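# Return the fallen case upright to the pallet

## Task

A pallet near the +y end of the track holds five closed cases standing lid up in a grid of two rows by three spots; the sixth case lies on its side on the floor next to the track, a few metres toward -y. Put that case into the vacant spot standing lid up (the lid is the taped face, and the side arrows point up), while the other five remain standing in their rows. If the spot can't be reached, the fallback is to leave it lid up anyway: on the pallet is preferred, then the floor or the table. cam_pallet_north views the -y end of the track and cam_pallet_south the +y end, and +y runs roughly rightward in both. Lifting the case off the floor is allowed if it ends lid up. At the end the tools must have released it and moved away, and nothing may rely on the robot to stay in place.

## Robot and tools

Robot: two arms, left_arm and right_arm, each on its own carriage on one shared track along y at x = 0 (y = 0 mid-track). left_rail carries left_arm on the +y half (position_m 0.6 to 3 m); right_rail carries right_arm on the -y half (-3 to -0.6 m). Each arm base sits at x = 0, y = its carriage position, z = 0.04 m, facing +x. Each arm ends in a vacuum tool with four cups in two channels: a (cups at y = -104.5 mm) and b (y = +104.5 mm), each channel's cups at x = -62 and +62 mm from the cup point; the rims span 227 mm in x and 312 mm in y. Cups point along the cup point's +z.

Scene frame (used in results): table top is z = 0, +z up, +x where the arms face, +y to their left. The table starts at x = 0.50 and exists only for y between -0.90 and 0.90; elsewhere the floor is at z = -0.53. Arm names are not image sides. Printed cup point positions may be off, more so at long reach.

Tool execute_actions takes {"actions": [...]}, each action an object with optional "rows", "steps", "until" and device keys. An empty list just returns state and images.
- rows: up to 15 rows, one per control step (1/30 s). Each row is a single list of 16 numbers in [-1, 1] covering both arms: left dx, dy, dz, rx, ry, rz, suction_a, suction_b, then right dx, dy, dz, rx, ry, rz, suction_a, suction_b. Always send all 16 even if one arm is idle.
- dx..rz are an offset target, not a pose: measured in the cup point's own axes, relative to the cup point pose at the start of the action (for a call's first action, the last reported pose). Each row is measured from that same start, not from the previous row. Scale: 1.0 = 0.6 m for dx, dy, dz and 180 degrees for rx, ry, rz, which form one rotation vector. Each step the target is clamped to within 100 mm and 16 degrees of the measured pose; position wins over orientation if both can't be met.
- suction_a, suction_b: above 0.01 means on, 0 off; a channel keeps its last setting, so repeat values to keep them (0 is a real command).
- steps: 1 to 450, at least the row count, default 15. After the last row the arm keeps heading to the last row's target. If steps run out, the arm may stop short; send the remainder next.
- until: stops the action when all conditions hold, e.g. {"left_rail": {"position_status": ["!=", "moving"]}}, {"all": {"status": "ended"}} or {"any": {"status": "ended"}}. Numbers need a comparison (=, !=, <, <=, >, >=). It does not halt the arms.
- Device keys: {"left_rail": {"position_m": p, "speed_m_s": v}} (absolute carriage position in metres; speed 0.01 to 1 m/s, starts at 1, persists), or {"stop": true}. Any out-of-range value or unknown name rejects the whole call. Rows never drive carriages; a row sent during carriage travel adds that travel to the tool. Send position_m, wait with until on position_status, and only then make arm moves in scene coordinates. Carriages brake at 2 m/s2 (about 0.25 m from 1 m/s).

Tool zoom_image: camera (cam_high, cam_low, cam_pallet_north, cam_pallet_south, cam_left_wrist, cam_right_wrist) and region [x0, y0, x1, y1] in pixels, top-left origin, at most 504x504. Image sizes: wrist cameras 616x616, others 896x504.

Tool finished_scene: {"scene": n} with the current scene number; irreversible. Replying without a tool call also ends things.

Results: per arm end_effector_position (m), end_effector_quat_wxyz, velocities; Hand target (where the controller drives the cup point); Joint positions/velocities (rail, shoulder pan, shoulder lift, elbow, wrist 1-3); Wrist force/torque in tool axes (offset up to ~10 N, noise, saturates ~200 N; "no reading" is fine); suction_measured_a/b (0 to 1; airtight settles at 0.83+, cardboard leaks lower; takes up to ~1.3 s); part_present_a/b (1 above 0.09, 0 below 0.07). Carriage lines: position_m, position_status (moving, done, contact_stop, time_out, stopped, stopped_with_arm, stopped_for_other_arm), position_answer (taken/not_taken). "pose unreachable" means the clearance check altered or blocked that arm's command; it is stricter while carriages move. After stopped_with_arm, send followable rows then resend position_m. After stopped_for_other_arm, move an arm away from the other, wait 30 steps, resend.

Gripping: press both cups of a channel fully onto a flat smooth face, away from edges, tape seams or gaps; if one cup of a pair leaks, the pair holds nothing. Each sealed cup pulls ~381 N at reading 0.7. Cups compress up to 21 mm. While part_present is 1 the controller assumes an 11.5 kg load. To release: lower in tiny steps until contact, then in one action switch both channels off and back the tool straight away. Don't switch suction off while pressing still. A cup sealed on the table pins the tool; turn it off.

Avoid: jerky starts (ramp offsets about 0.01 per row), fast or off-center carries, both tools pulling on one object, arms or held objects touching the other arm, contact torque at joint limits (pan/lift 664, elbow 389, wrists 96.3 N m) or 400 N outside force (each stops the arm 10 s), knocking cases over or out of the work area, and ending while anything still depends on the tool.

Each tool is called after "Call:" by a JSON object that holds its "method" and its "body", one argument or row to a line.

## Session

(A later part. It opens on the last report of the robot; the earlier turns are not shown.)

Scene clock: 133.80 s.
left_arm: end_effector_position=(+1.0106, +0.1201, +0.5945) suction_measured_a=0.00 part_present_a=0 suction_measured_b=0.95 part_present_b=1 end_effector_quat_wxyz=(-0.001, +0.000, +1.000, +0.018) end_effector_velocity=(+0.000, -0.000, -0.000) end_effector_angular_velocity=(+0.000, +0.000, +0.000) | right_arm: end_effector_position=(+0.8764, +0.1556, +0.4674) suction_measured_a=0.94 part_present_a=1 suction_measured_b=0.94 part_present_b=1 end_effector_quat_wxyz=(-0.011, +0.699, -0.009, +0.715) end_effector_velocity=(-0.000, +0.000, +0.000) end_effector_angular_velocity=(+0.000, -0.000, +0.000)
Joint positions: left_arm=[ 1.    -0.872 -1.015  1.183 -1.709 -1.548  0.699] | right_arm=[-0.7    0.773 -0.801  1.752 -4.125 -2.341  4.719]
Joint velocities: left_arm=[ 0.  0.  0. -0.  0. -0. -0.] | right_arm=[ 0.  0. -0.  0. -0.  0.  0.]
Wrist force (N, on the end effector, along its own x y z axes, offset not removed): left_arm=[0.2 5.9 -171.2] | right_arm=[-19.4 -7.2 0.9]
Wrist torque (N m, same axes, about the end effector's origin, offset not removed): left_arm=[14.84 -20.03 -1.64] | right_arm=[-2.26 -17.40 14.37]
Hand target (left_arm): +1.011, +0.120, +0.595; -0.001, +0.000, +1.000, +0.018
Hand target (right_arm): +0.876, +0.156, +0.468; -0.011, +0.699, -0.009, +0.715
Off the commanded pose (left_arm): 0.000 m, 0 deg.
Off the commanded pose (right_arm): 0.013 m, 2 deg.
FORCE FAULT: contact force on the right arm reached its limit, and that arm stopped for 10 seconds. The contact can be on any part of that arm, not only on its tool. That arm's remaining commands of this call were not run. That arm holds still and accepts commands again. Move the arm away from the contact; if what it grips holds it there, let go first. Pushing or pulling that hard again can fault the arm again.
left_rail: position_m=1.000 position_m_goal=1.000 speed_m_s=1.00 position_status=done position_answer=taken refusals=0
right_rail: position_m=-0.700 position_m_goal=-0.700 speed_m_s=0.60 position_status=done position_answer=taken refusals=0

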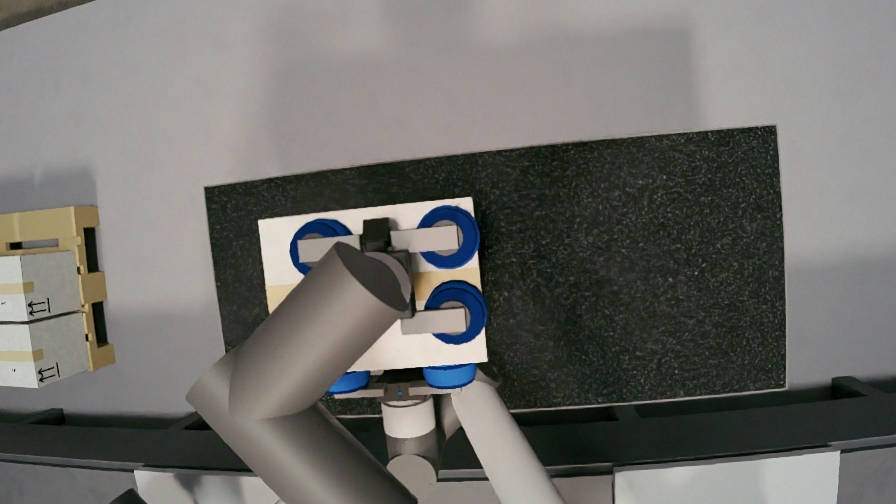

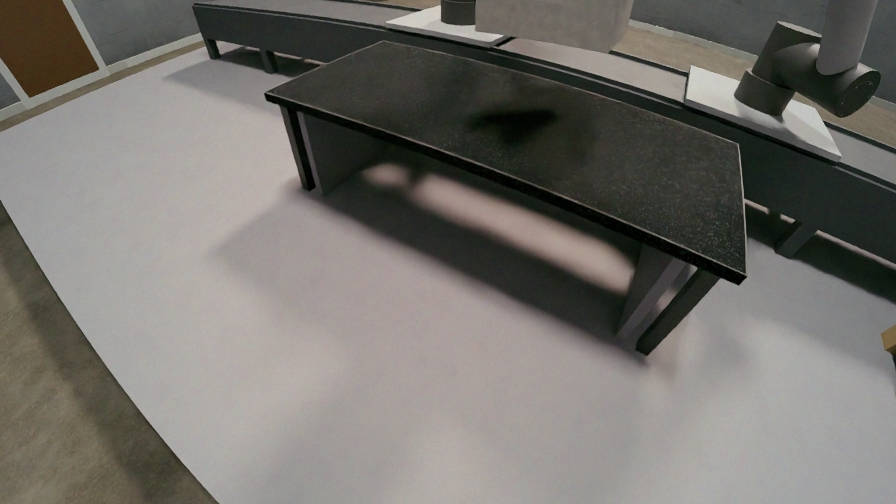

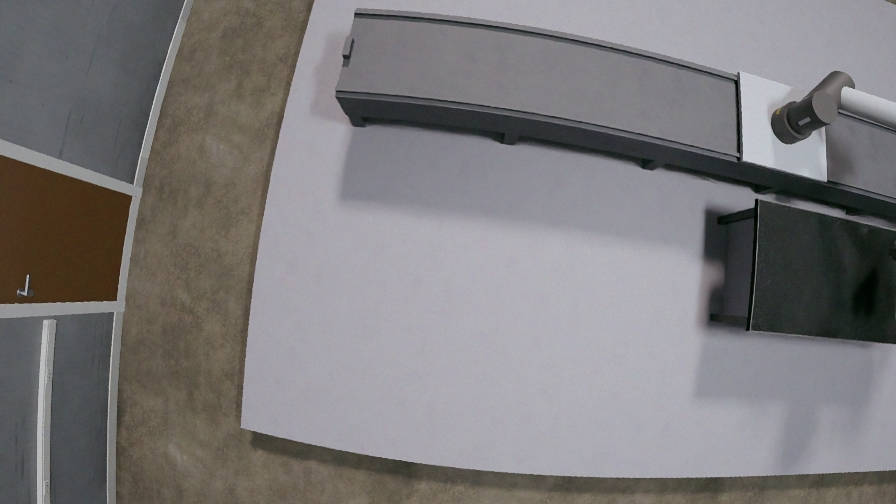

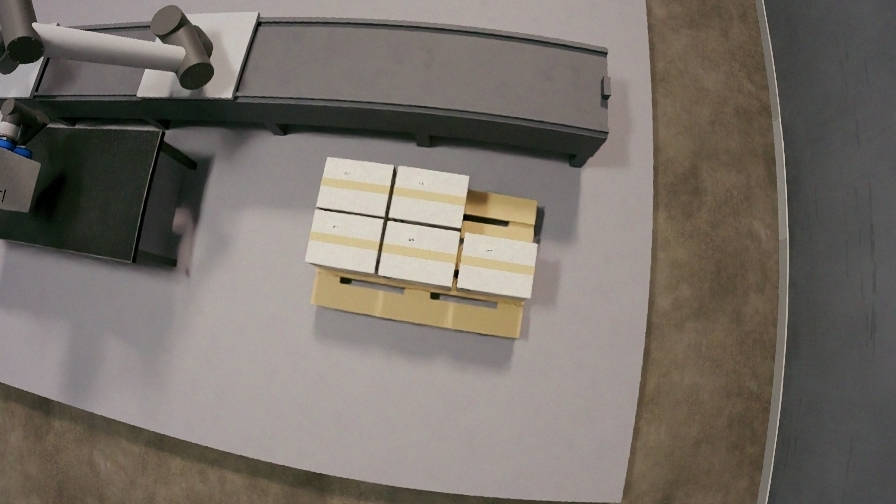

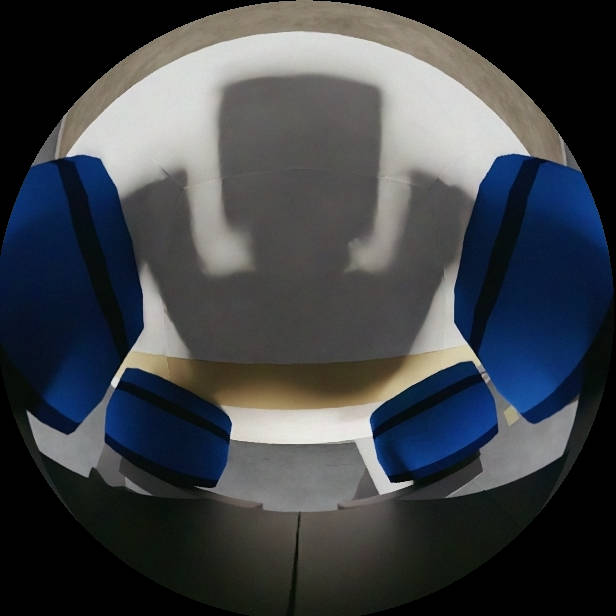

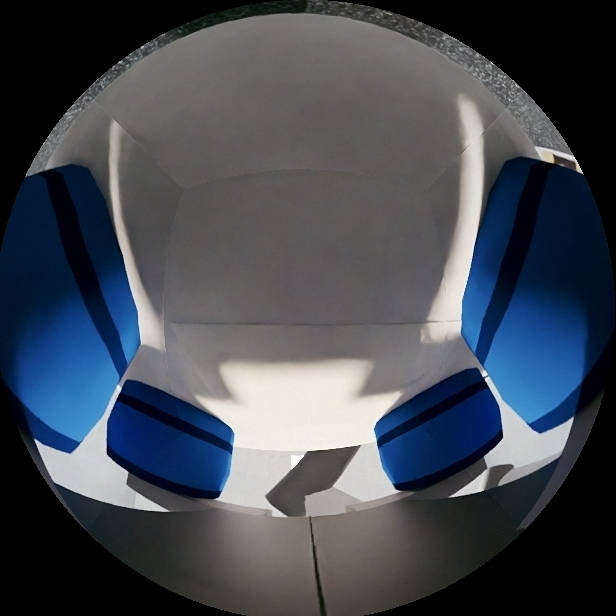

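Call:
{"method": "execute_actions", "body": {
  "actions": [
    {"rows":[[0,0,-0.01,0,0,0,0,0,0,0,0,0,0,0,1,1],[0,0,-0.03,0.006,0,0,0,0,0,0,0,0,0,0,1,1],[0,0,-0.05,0.012,0,0,0,0,0,0,0,0,0,0,1,1]],"steps":30},
    {"rows":[[0,0.025,0,0,0,0,0,0,0,0,0,0,0,0,1,1],[0,0.05,0,0,0,0,0,0,0,0,0,0,0,0,1,1]],"steps":25},
    {"rows":[[0,0,0.015,0,0,0,0,0,0,0,0,0,0,0,1,1]],"steps":20}
  ]
}}

Scene clock: 143.20 s.
left_arm: end_effector_position=(+1.0106, +0.1489, +0.6156) suction_measured_a=0.00 part_present_a=0 suction_measured_b=0.00 part_present_b=0 end_effector_quat_wxyz=(-0.000, +0.000, +1.000, -0.000) end_effector_velocity=(+0.000, -0.000, -0.001) end_effector_angular_velocity=(+0.001, +0.001, -0.000) | right_arm: end_effector_position=(+0.8764, +0.1556, +0.4674) suction_measured_a=0.94 part_present_a=1 suction_measured_b=0.94 part_present_b=1 end_effector_quat_wxyz=(-0.011, +0.699, -0.009, +0.715) end_effector_velocity=(-0.000, -0.000, +0.000) end_effector_angular_velocity=(+0.001, -0.001, +0.000)
Joint positions: left_arm=[ 1.    -0.852 -1.051  1.217 -1.737 -1.572  0.719] | right_arm=[-0.7    0.773 -0.801  1.752 -4.125 -2.341  4.719]
Joint velocities: left_arm=[ 0.    -0.     0.001  0.001 -0.     0.     0.   ] | right_arm=[ 0.     0.    -0.     0.    -0.001  0.    -0.   ]
Wrist force (N, on the end effector, along its own x y z axes, offset not removed): left_arm=[3.1 -23.1 -58.9] | right_arm=[-25.8 -25.5 -0.5]
Wrist torque (N m, same axes, about the end effector's origin, offset not removed): left_arm=[-8.26 -1.36 0.10] | right_arm=[1.70 -2.72 -12.28]
Hand target (left_arm): +1.011, +0.149, +0.615; -0.001, +0.000, +1.000, -0.000
Hand target (right_arm): +0.876, +0.156, +0.468; -0.011, +0.699, -0.009, +0.715
Off the commanded pose (left_arm): 0.000 m, 0 deg.
Off the commanded pose (right_arm): 0.000 m, 0 deg.
left_rail: position_m=1.000 position_m_goal=1.000 speed_m_s=1.00 position_status=done position_answer=taken refusals=0
right_rail: position_m=-0.700 position_m_goal=-0.700 speed_m_s=0.60 position_status=done position_answer=taken refusals=0

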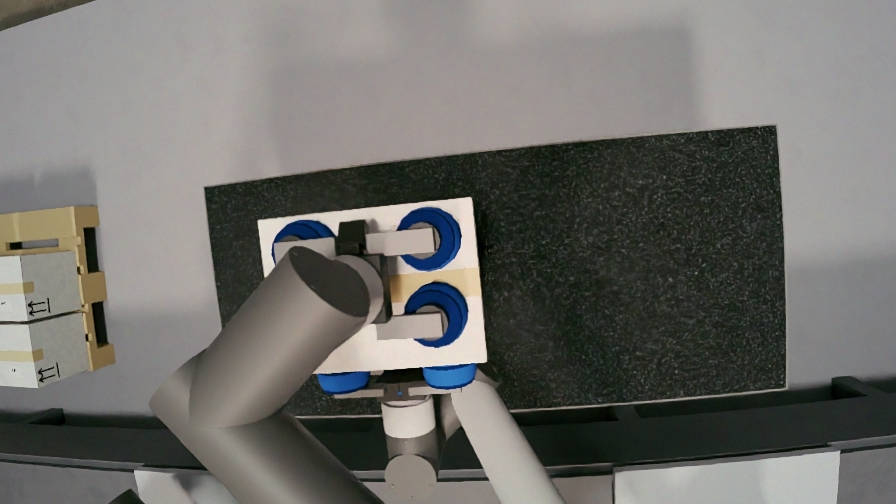

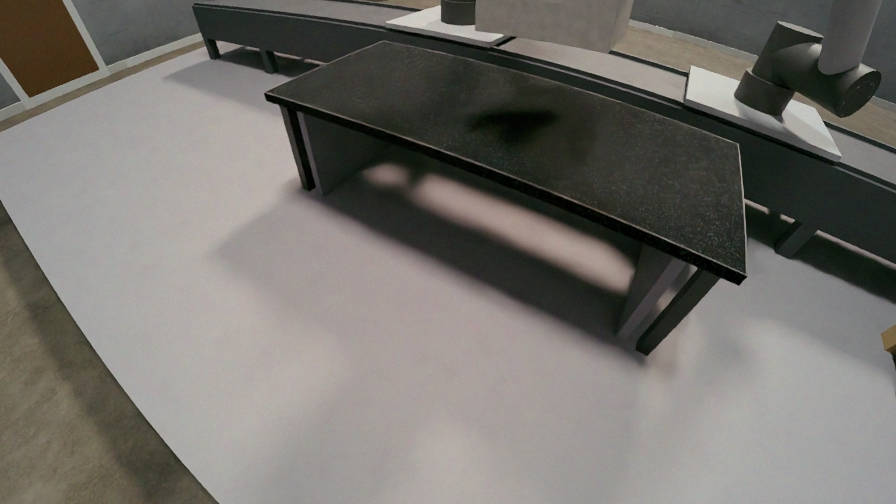

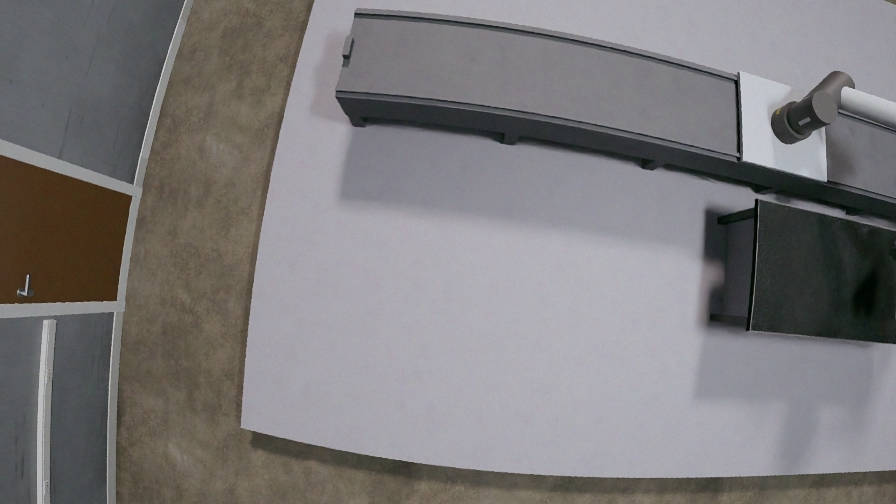

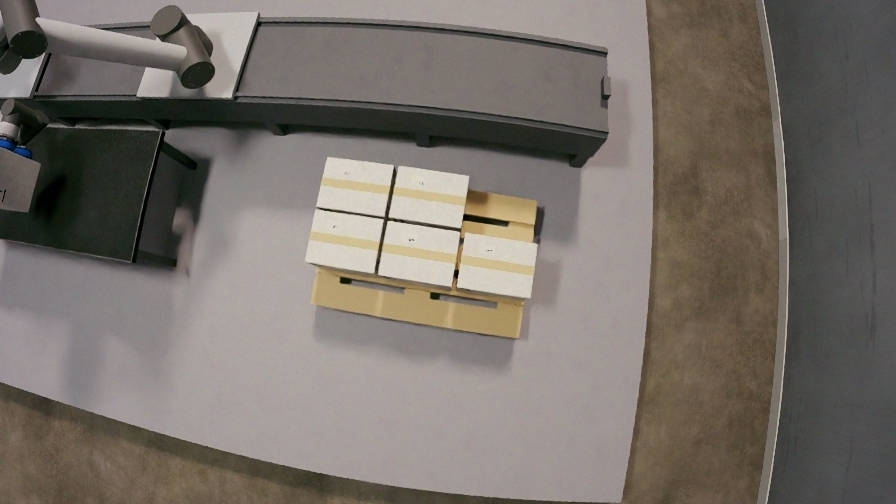

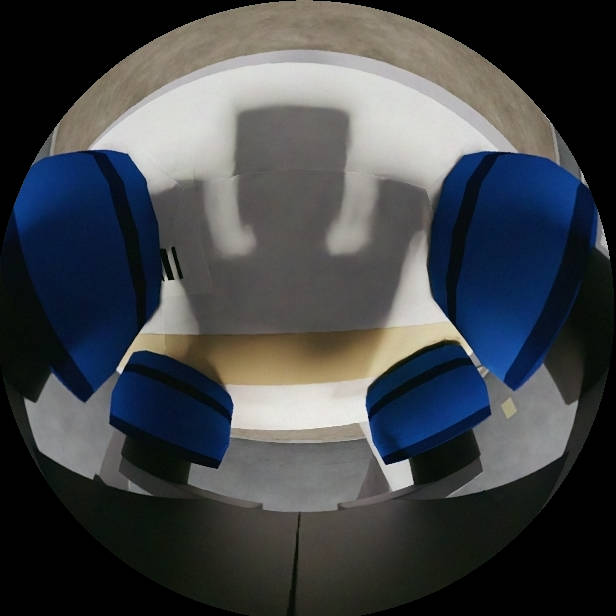

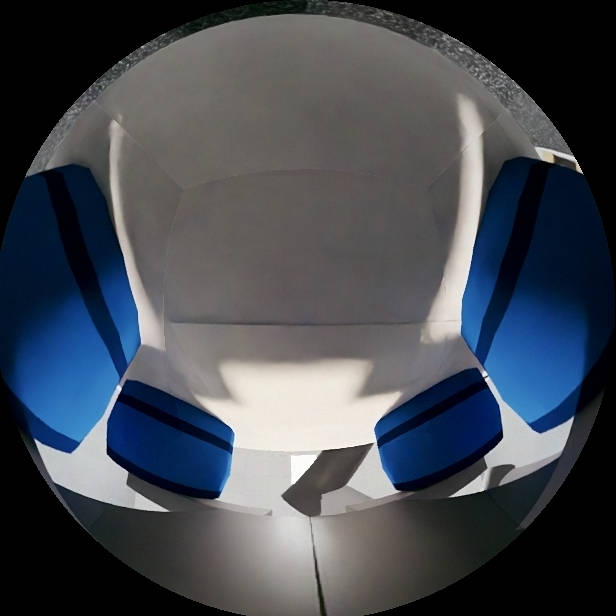

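Call:
{"method": "execute_actions", "body": {
  "actions": [
    {"rows":[[0,-0.008,-0.012,-0.004,0,0,0,0,0,0,0,0,0,0,1,1],[0,-0.016,-0.012,-0.009,0,0,0,0,0,0,0,0,0,0,1,1]],"steps":20},
    {"rows":[[0,0,0.01,0,0,0,1,1,0,0,0,0,0,0,1,1],[0,0,0.02,0,0,0,1,1,0,0,0,0,0,0,1,1]],"steps":25}
  ]
}}

Scene clock: 151.03 s.
left_arm: end_effector_position=(+1.0102, +0.1404, +0.6072) suction_measured_a=0.91 part_present_a=1 suction_measured_b=0.94 part_present_b=1 end_effector_quat_wxyz=(-0.002, +0.000, +1.000, +0.015) end_effector_velocity=(-0.002, +0.002, -0.005) end_effector_angular_velocity=(+0.003, +0.004, +0.000) | right_arm: end_effector_position=(+0.8763, +0.1555, +0.4690) suction_measured_a=0.94 part_present_a=1 suction_measured_b=0.94 part_present_b=1 end_effector_quat_wxyz=(-0.011, +0.699, -0.009, +0.715) end_effector_velocity=(-0.000, -0.000, -0.004) end_effector_angular_velocity=(+0.000, +0.002, +0.000)
Joint positions: left_arm=[ 1.    -0.861 -1.036  1.199 -1.709 -1.553  0.71 ] | right_arm=[-0.7    0.773 -0.802  1.752 -4.125 -2.341  4.718]
Joint velocities: left_arm=[ 0.     0.    -0.001  0.008 -0.003 -0.002  0.   ] | right_arm=[ 0.    -0.     0.002  0.001 -0.    -0.     0.003]
Wrist force (N, on the end effector, along its own x y z axes, offset not removed): left_arm=[0.0 -11.2 200.0] | right_arm=[200.0 -19.0 6.2]
Wrist torque (N m, same axes, about the end effector's origin, offset not removed): left_arm=[-21.50 -20.01 2.79] | right_arm=[4.86 -6.80 -20.00]
Hand target (left_arm): +1.011, +0.140, +0.611; -0.001, +0.000, +1.000, +0.014
Hand target (right_arm): +0.876, +0.156, +0.468; -0.011, +0.699, -0.009, +0.715
Off the commanded pose (left_arm): 0.003 m, 0 deg.
Off the commanded pose (right_arm): 0.001 m, 0 deg.
left_rail: position_m=1.000 position_m_goal=1.000 speed_m_s=1.00 position_status=done position_answer=taken refusals=0
right_rail: position_m=-0.700 position_m_goal=-0.700 speed_m_s=0.60 position_status=done position_answer=taken refusals=0

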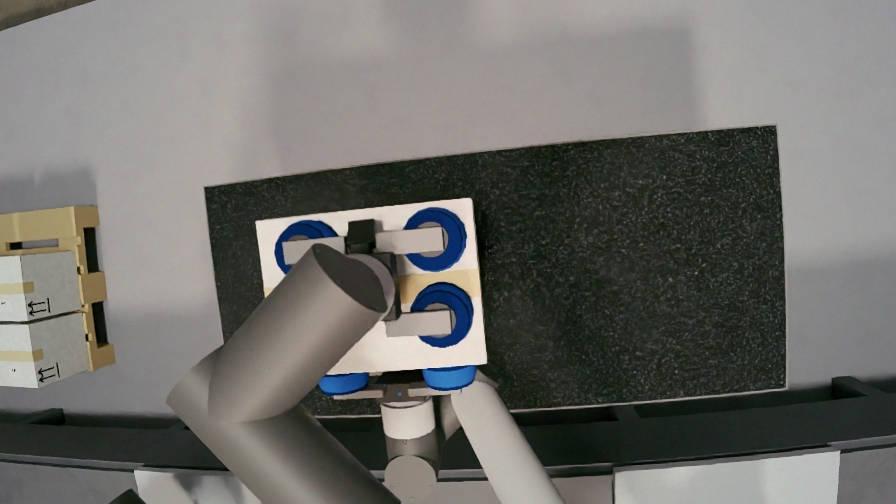

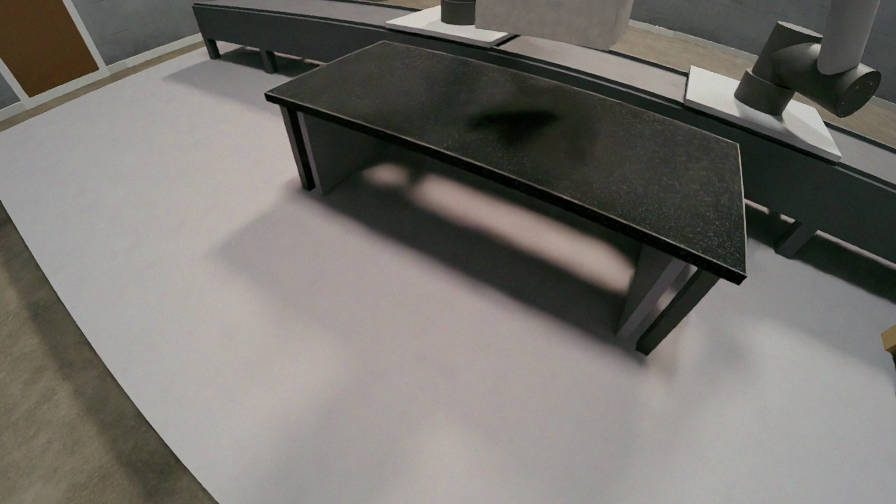

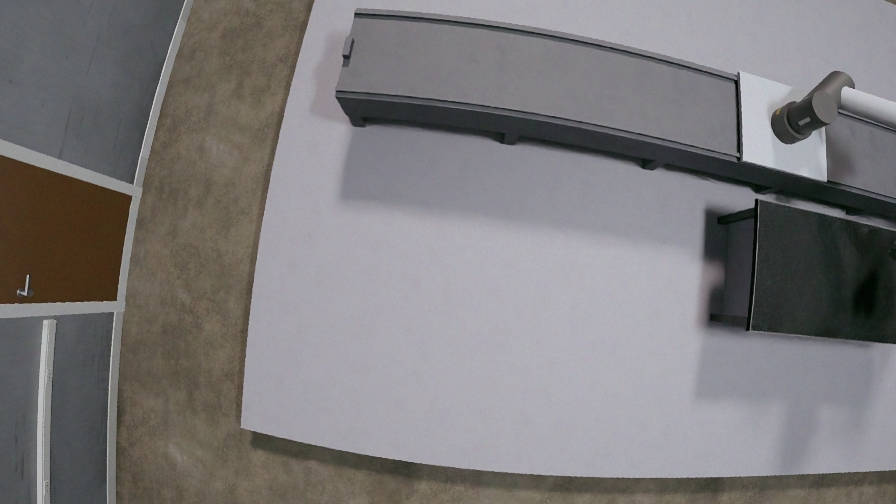

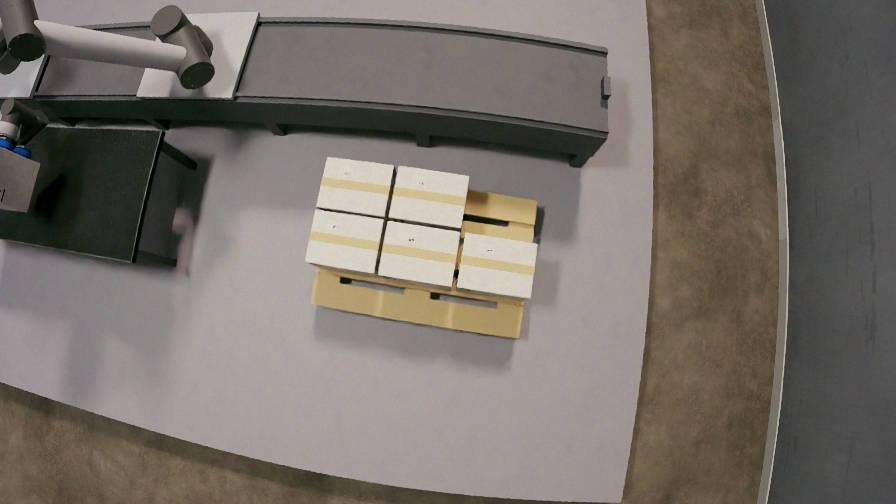

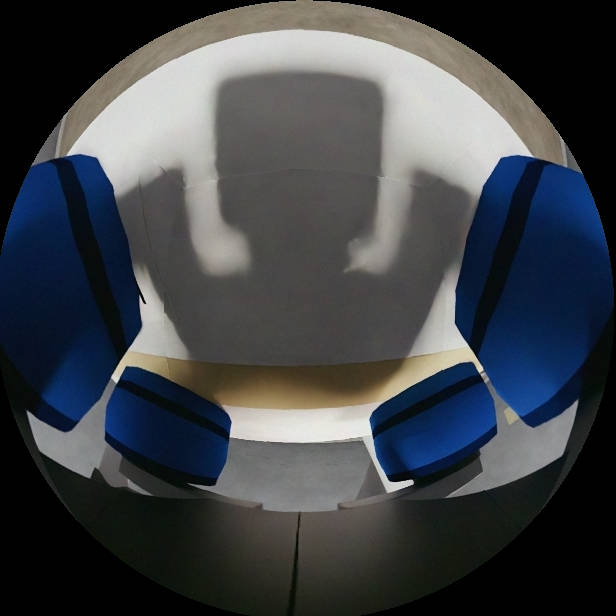

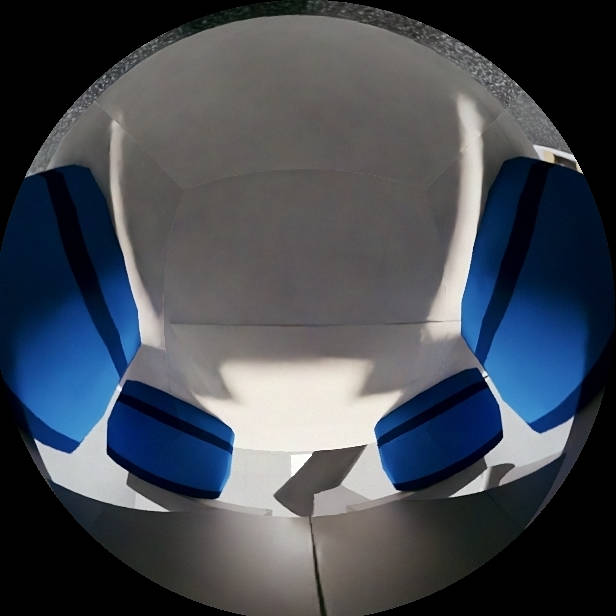

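Both sealed. Release right.

Call:
{"method": "execute_actions", "body": {
  "actions": [
    {"rows":[[0,0,0,0,0,0,1,1,0,0,-0.03,0,0,0,0,0],[0,0,0,0,0,0,1,1,0,0,-0.08,0,0,0,0,0],[0,0,0,0,0,0,1,1,0,0,-0.15,0,0,0,0,0],[0,0,0,0,0,0,1,1,0,0,-0.25,0,0,0,0,0],[0,0,0,0,0,0,1,1,0,0,-0.4,0,0,0,0,0]],"steps":50},
    {"right_rail":{"position_m":-1.8,"speed_m_s":1.0},"steps":120,"until":{"right_rail":{"position_status":["!=","moving"]}}}
  ]
}}

Scene clock: 165.83 s.
left_arm: end_effector_position=(+1.0102, +0.1404, +0.6072) suction_measured_a=0.95 part_present_a=1 suction_measured_b=0.95 part_present_b=1 end_effector_quat_wxyz=(-0.002, +0.000, +1.000, +0.015) end_effector_velocity=(+0.000, +0.000, -0.000) end_effector_angular_velocity=(+0.000, -0.000, +0.000) | right_arm: end_effector_position=(+0.8457, +0.1551, +0.4704) suction_measured_a=0.00 part_present_a=0 suction_measured_b=0.00 part_present_b=0 end_effector_quat_wxyz=(-0.012, +0.698, -0.012, +0.716) end_effector_velocity=(+0.000, -0.000, -0.000) end_effector_angular_velocity=(+0.000, +0.000, -0.000)
Joint positions: left_arm=[ 1.    -0.861 -1.036  1.199 -1.709 -1.553  0.71 ] | right_arm=[-0.7    0.795 -0.814  1.779 -4.145 -2.365  4.72 ]
Joint velocities: left_arm=[0. 0. 0. 0. 0. 0. 0.] | right_arm=[ 0. -0.  0. -0. -0.  0.  0.]
Wrist force (N, on the end effector, along its own x y z axes, offset not removed): left_arm=[0.1 0.7 -39.4] | right_arm=[-3.2 -5.9 1.5]
Wrist torque (N m, same axes, about the end effector's origin, offset not removed): left_arm=[2.41 -0.97 -0.09] | right_arm=[-0.73 0.07 -0.18]
Hand target (left_arm): +1.010, +0.140, +0.607; -0.002, +0.000, +1.000, +0.015
Hand target (right_arm): +0.846, +0.155, +0.470; -0.012, +0.698, -0.012, +0.716
Off the commanded pose (left_arm): 0.000 m, 0 deg.
Off the commanded pose (right_arm): 0.209 m, 0 deg.
FORCE FAULT: contact force on the right arm reached its limit, and that arm stopped for 10 seconds. The contact can be on any part of that arm, not only on its tool. That arm's remaining commands of this call were not run. That arm holds still and accepts commands again. Move the arm away from the contact; if what it grips holds it there, let go first. Pushing or pulling that hard again can fault the arm again.
left_rail: position_m=1.000 position_m_goal=1.000 speed_m_s=1.00 position_status=done position_answer=taken refusals=0
right_rail: position_m=-0.700 position_m_goal=-0.700 speed_m_s=1.00 position_status=stopped_with_arm position_answer=taken refusals=0

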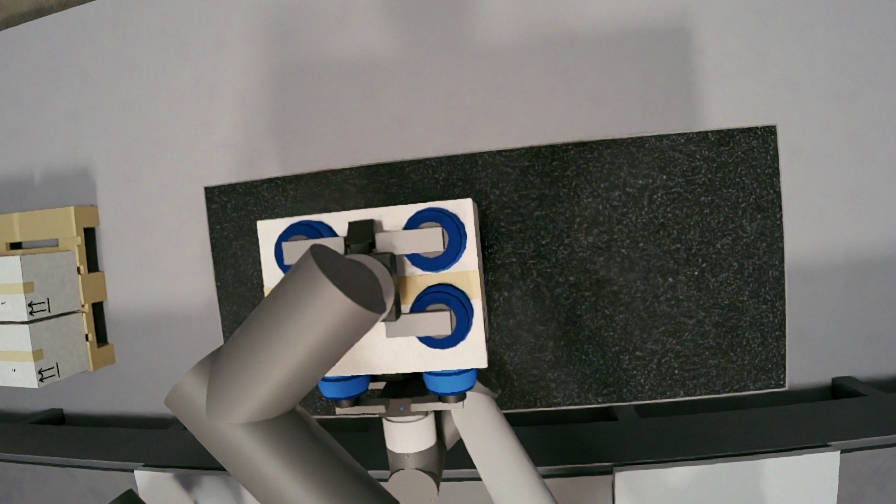

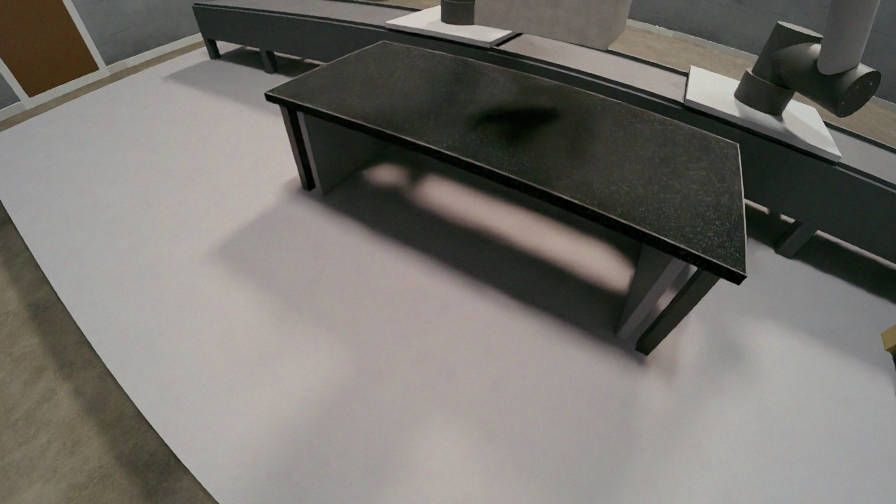

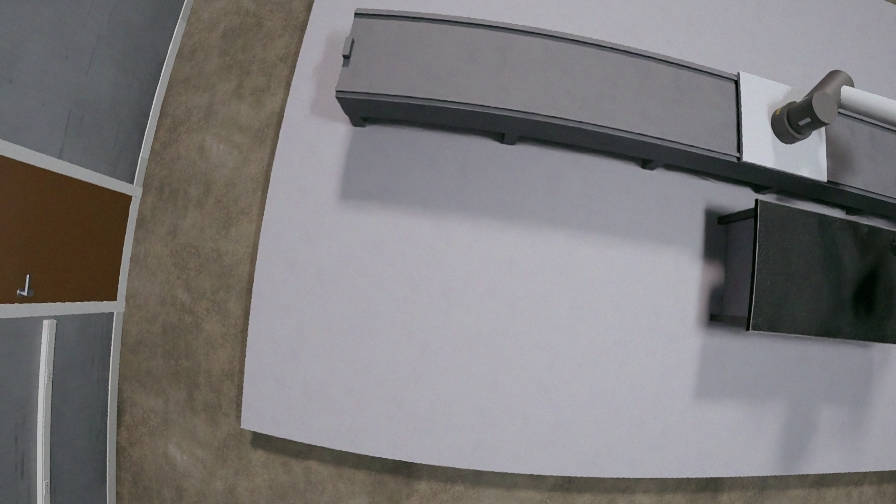

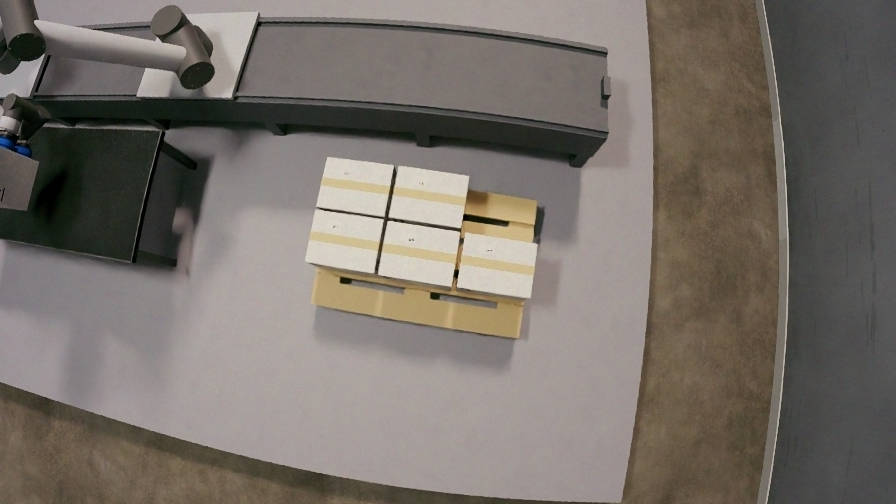

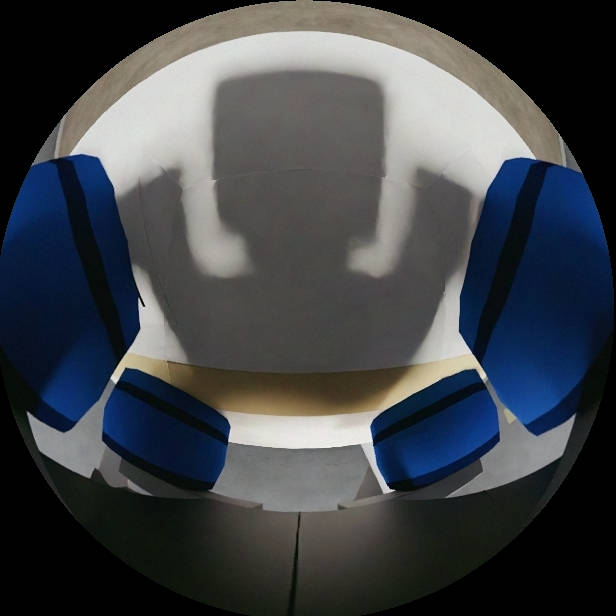

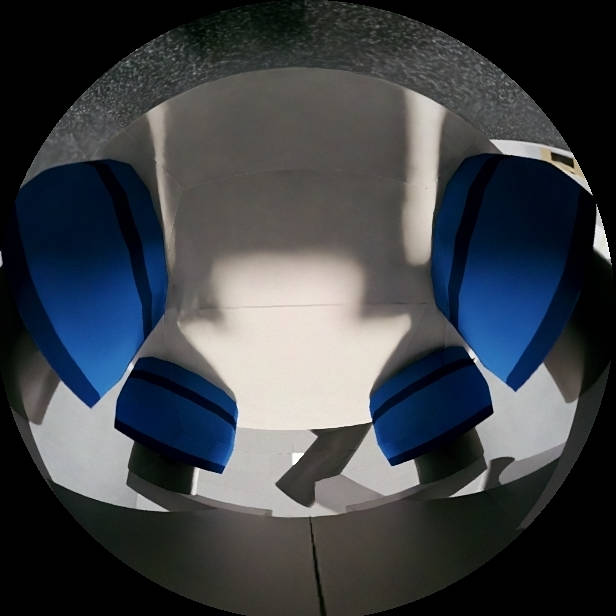

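Call:
{"method": "execute_actions", "body": {
  "actions": [
    {"rows":[[-0.03,0,0,0.003,0,0,1,1,0,0,-0.03,0,0,0,0,0],[-0.06,0,0,0.006,0,0,1,1,0,0,-0.07,0,0,0,0,0],[-0.1,0,0,0.009,0,0,1,1,0,0,-0.12,0,0,0,0,0],[-0.13,0,0,0.009,0,0,1,1,0,0,-0.17,0,0,0,0,0]],"steps":65},
    {"right_rail":{"position_m":-1.8,"speed_m_s":1.0},"left_rail":{"position_m":2.9,"speed_m_s":0.6},"steps":150,"until":{"left_rail":{"position_status":["!=","moving"]}}}
  ]
}}

Scene clock: 172.63 s.
left_arm: end_effector_position=(+1.0882, +0.1403, +0.6070) suction_measured_a=0.95 part_present_a=1 suction_measured_b=0.95 part_present_b=1 end_effector_quat_wxyz=(-0.002, +0.000, +1.000, +0.001) end_effector_velocity=(+0.000, +0.000, -0.000) end_effector_angular_velocity=(+0.000, +0.000, +0.000) | right_arm: end_effector_position=(+0.7438, +0.1550, +0.4677) suction_measured_a=0.00 part_present_a=0 suction_measured_b=0.00 part_present_b=0 end_effector_quat_wxyz=(-0.012, +0.698, -0.012, +0.716) end_effector_velocity=(-0.000, -0.000, +0.000) end_effector_angular_velocity=(+0.000, -0.000, +0.000)
Joint positions: left_arm=[ 1.    -0.814 -0.965  1.088 -1.69  -1.572  0.757] | right_arm=[-0.7    0.872 -0.845  1.864 -4.201 -2.442  4.715]
Joint velocities: left_arm=[ 0.  0.  0. -0. -0.  0. -0.] | right_arm=[ 0.  0. -0.  0. -0.  0.  0.]
Wrist force (N, on the end effector, along its own x y z axes, offset not removed): left_arm=[2.1 -1.7 -37.8] | right_arm=[-3.1 -9.4 -1.6]
Wrist torque (N m, same axes, about the end effector's origin, offset not removed): left_arm=[2.33 -1.35 -0.13] | right_arm=[-1.23 0.03 -0.22]
Hand target (left_arm): +1.088, +0.140, +0.607; -0.002, +0.000, +1.000, +0.001
Hand target (right_arm): +0.744, +0.155, +0.468; -0.012, +0.698, -0.012, +0.716
Off the commanded pose (left_arm): 0.000 m, 0 deg.
Off the commanded pose (right_arm): 0.000 m, 0 deg.
left_rail: position_m=1.000 position_m_goal=1.000 speed_m_s=0.60 position_status=stopped_for_other_arm position_answer=taken refusals=0
right_rail: position_m=-0.700 position_m_goal=-0.700 speed_m_s=1.00 position_status=stopped_for_other_arm position_answer=taken refusals=0

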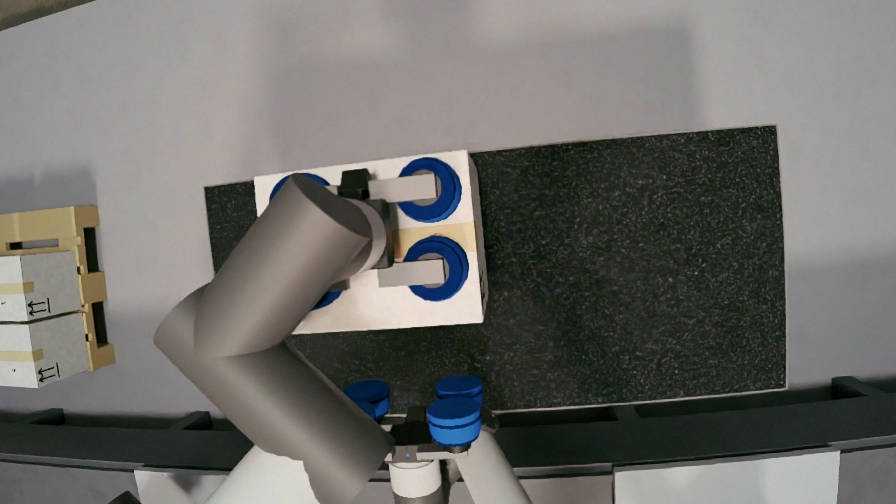

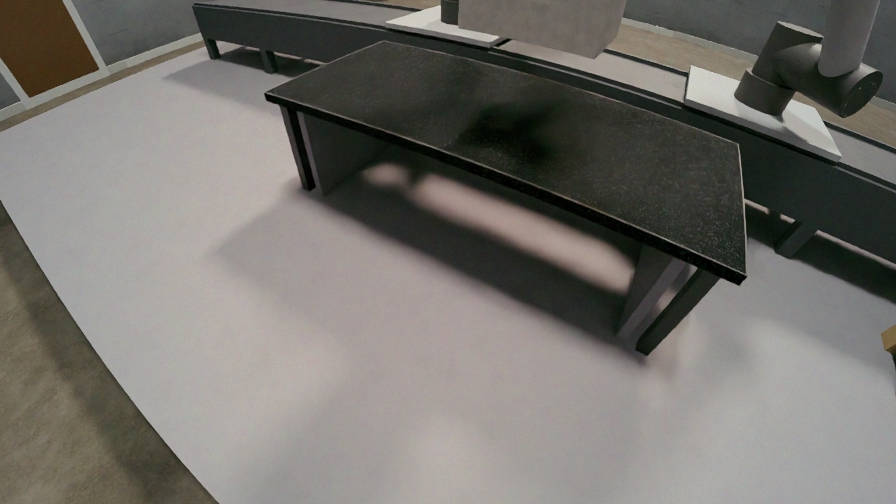

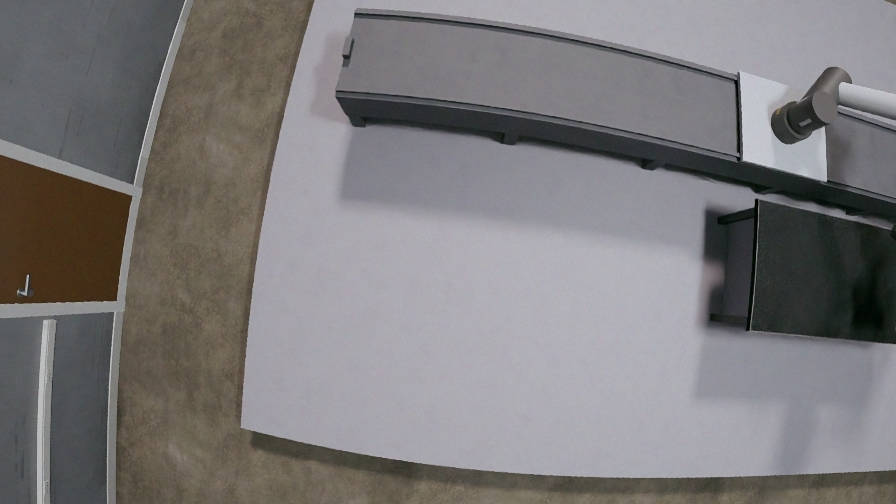

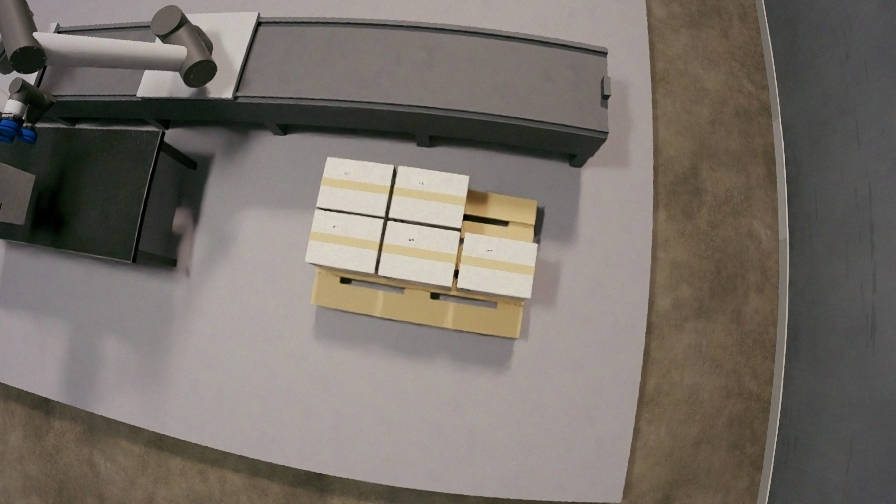

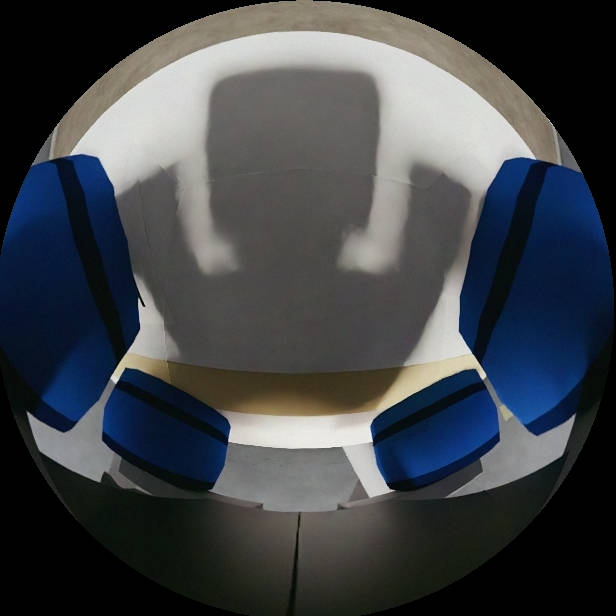

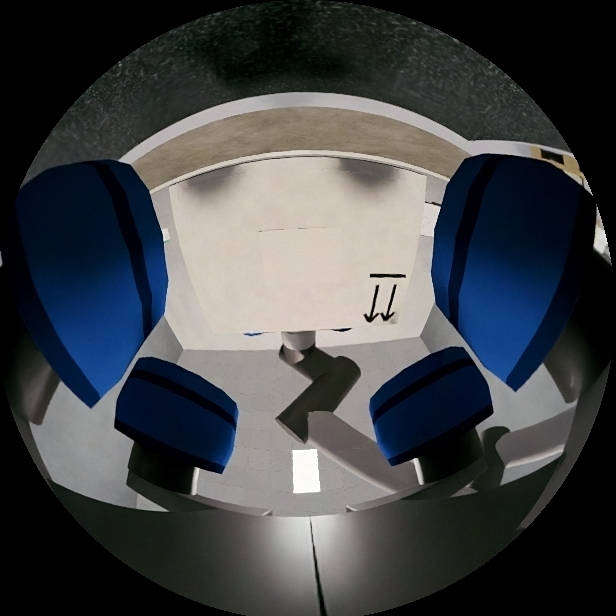

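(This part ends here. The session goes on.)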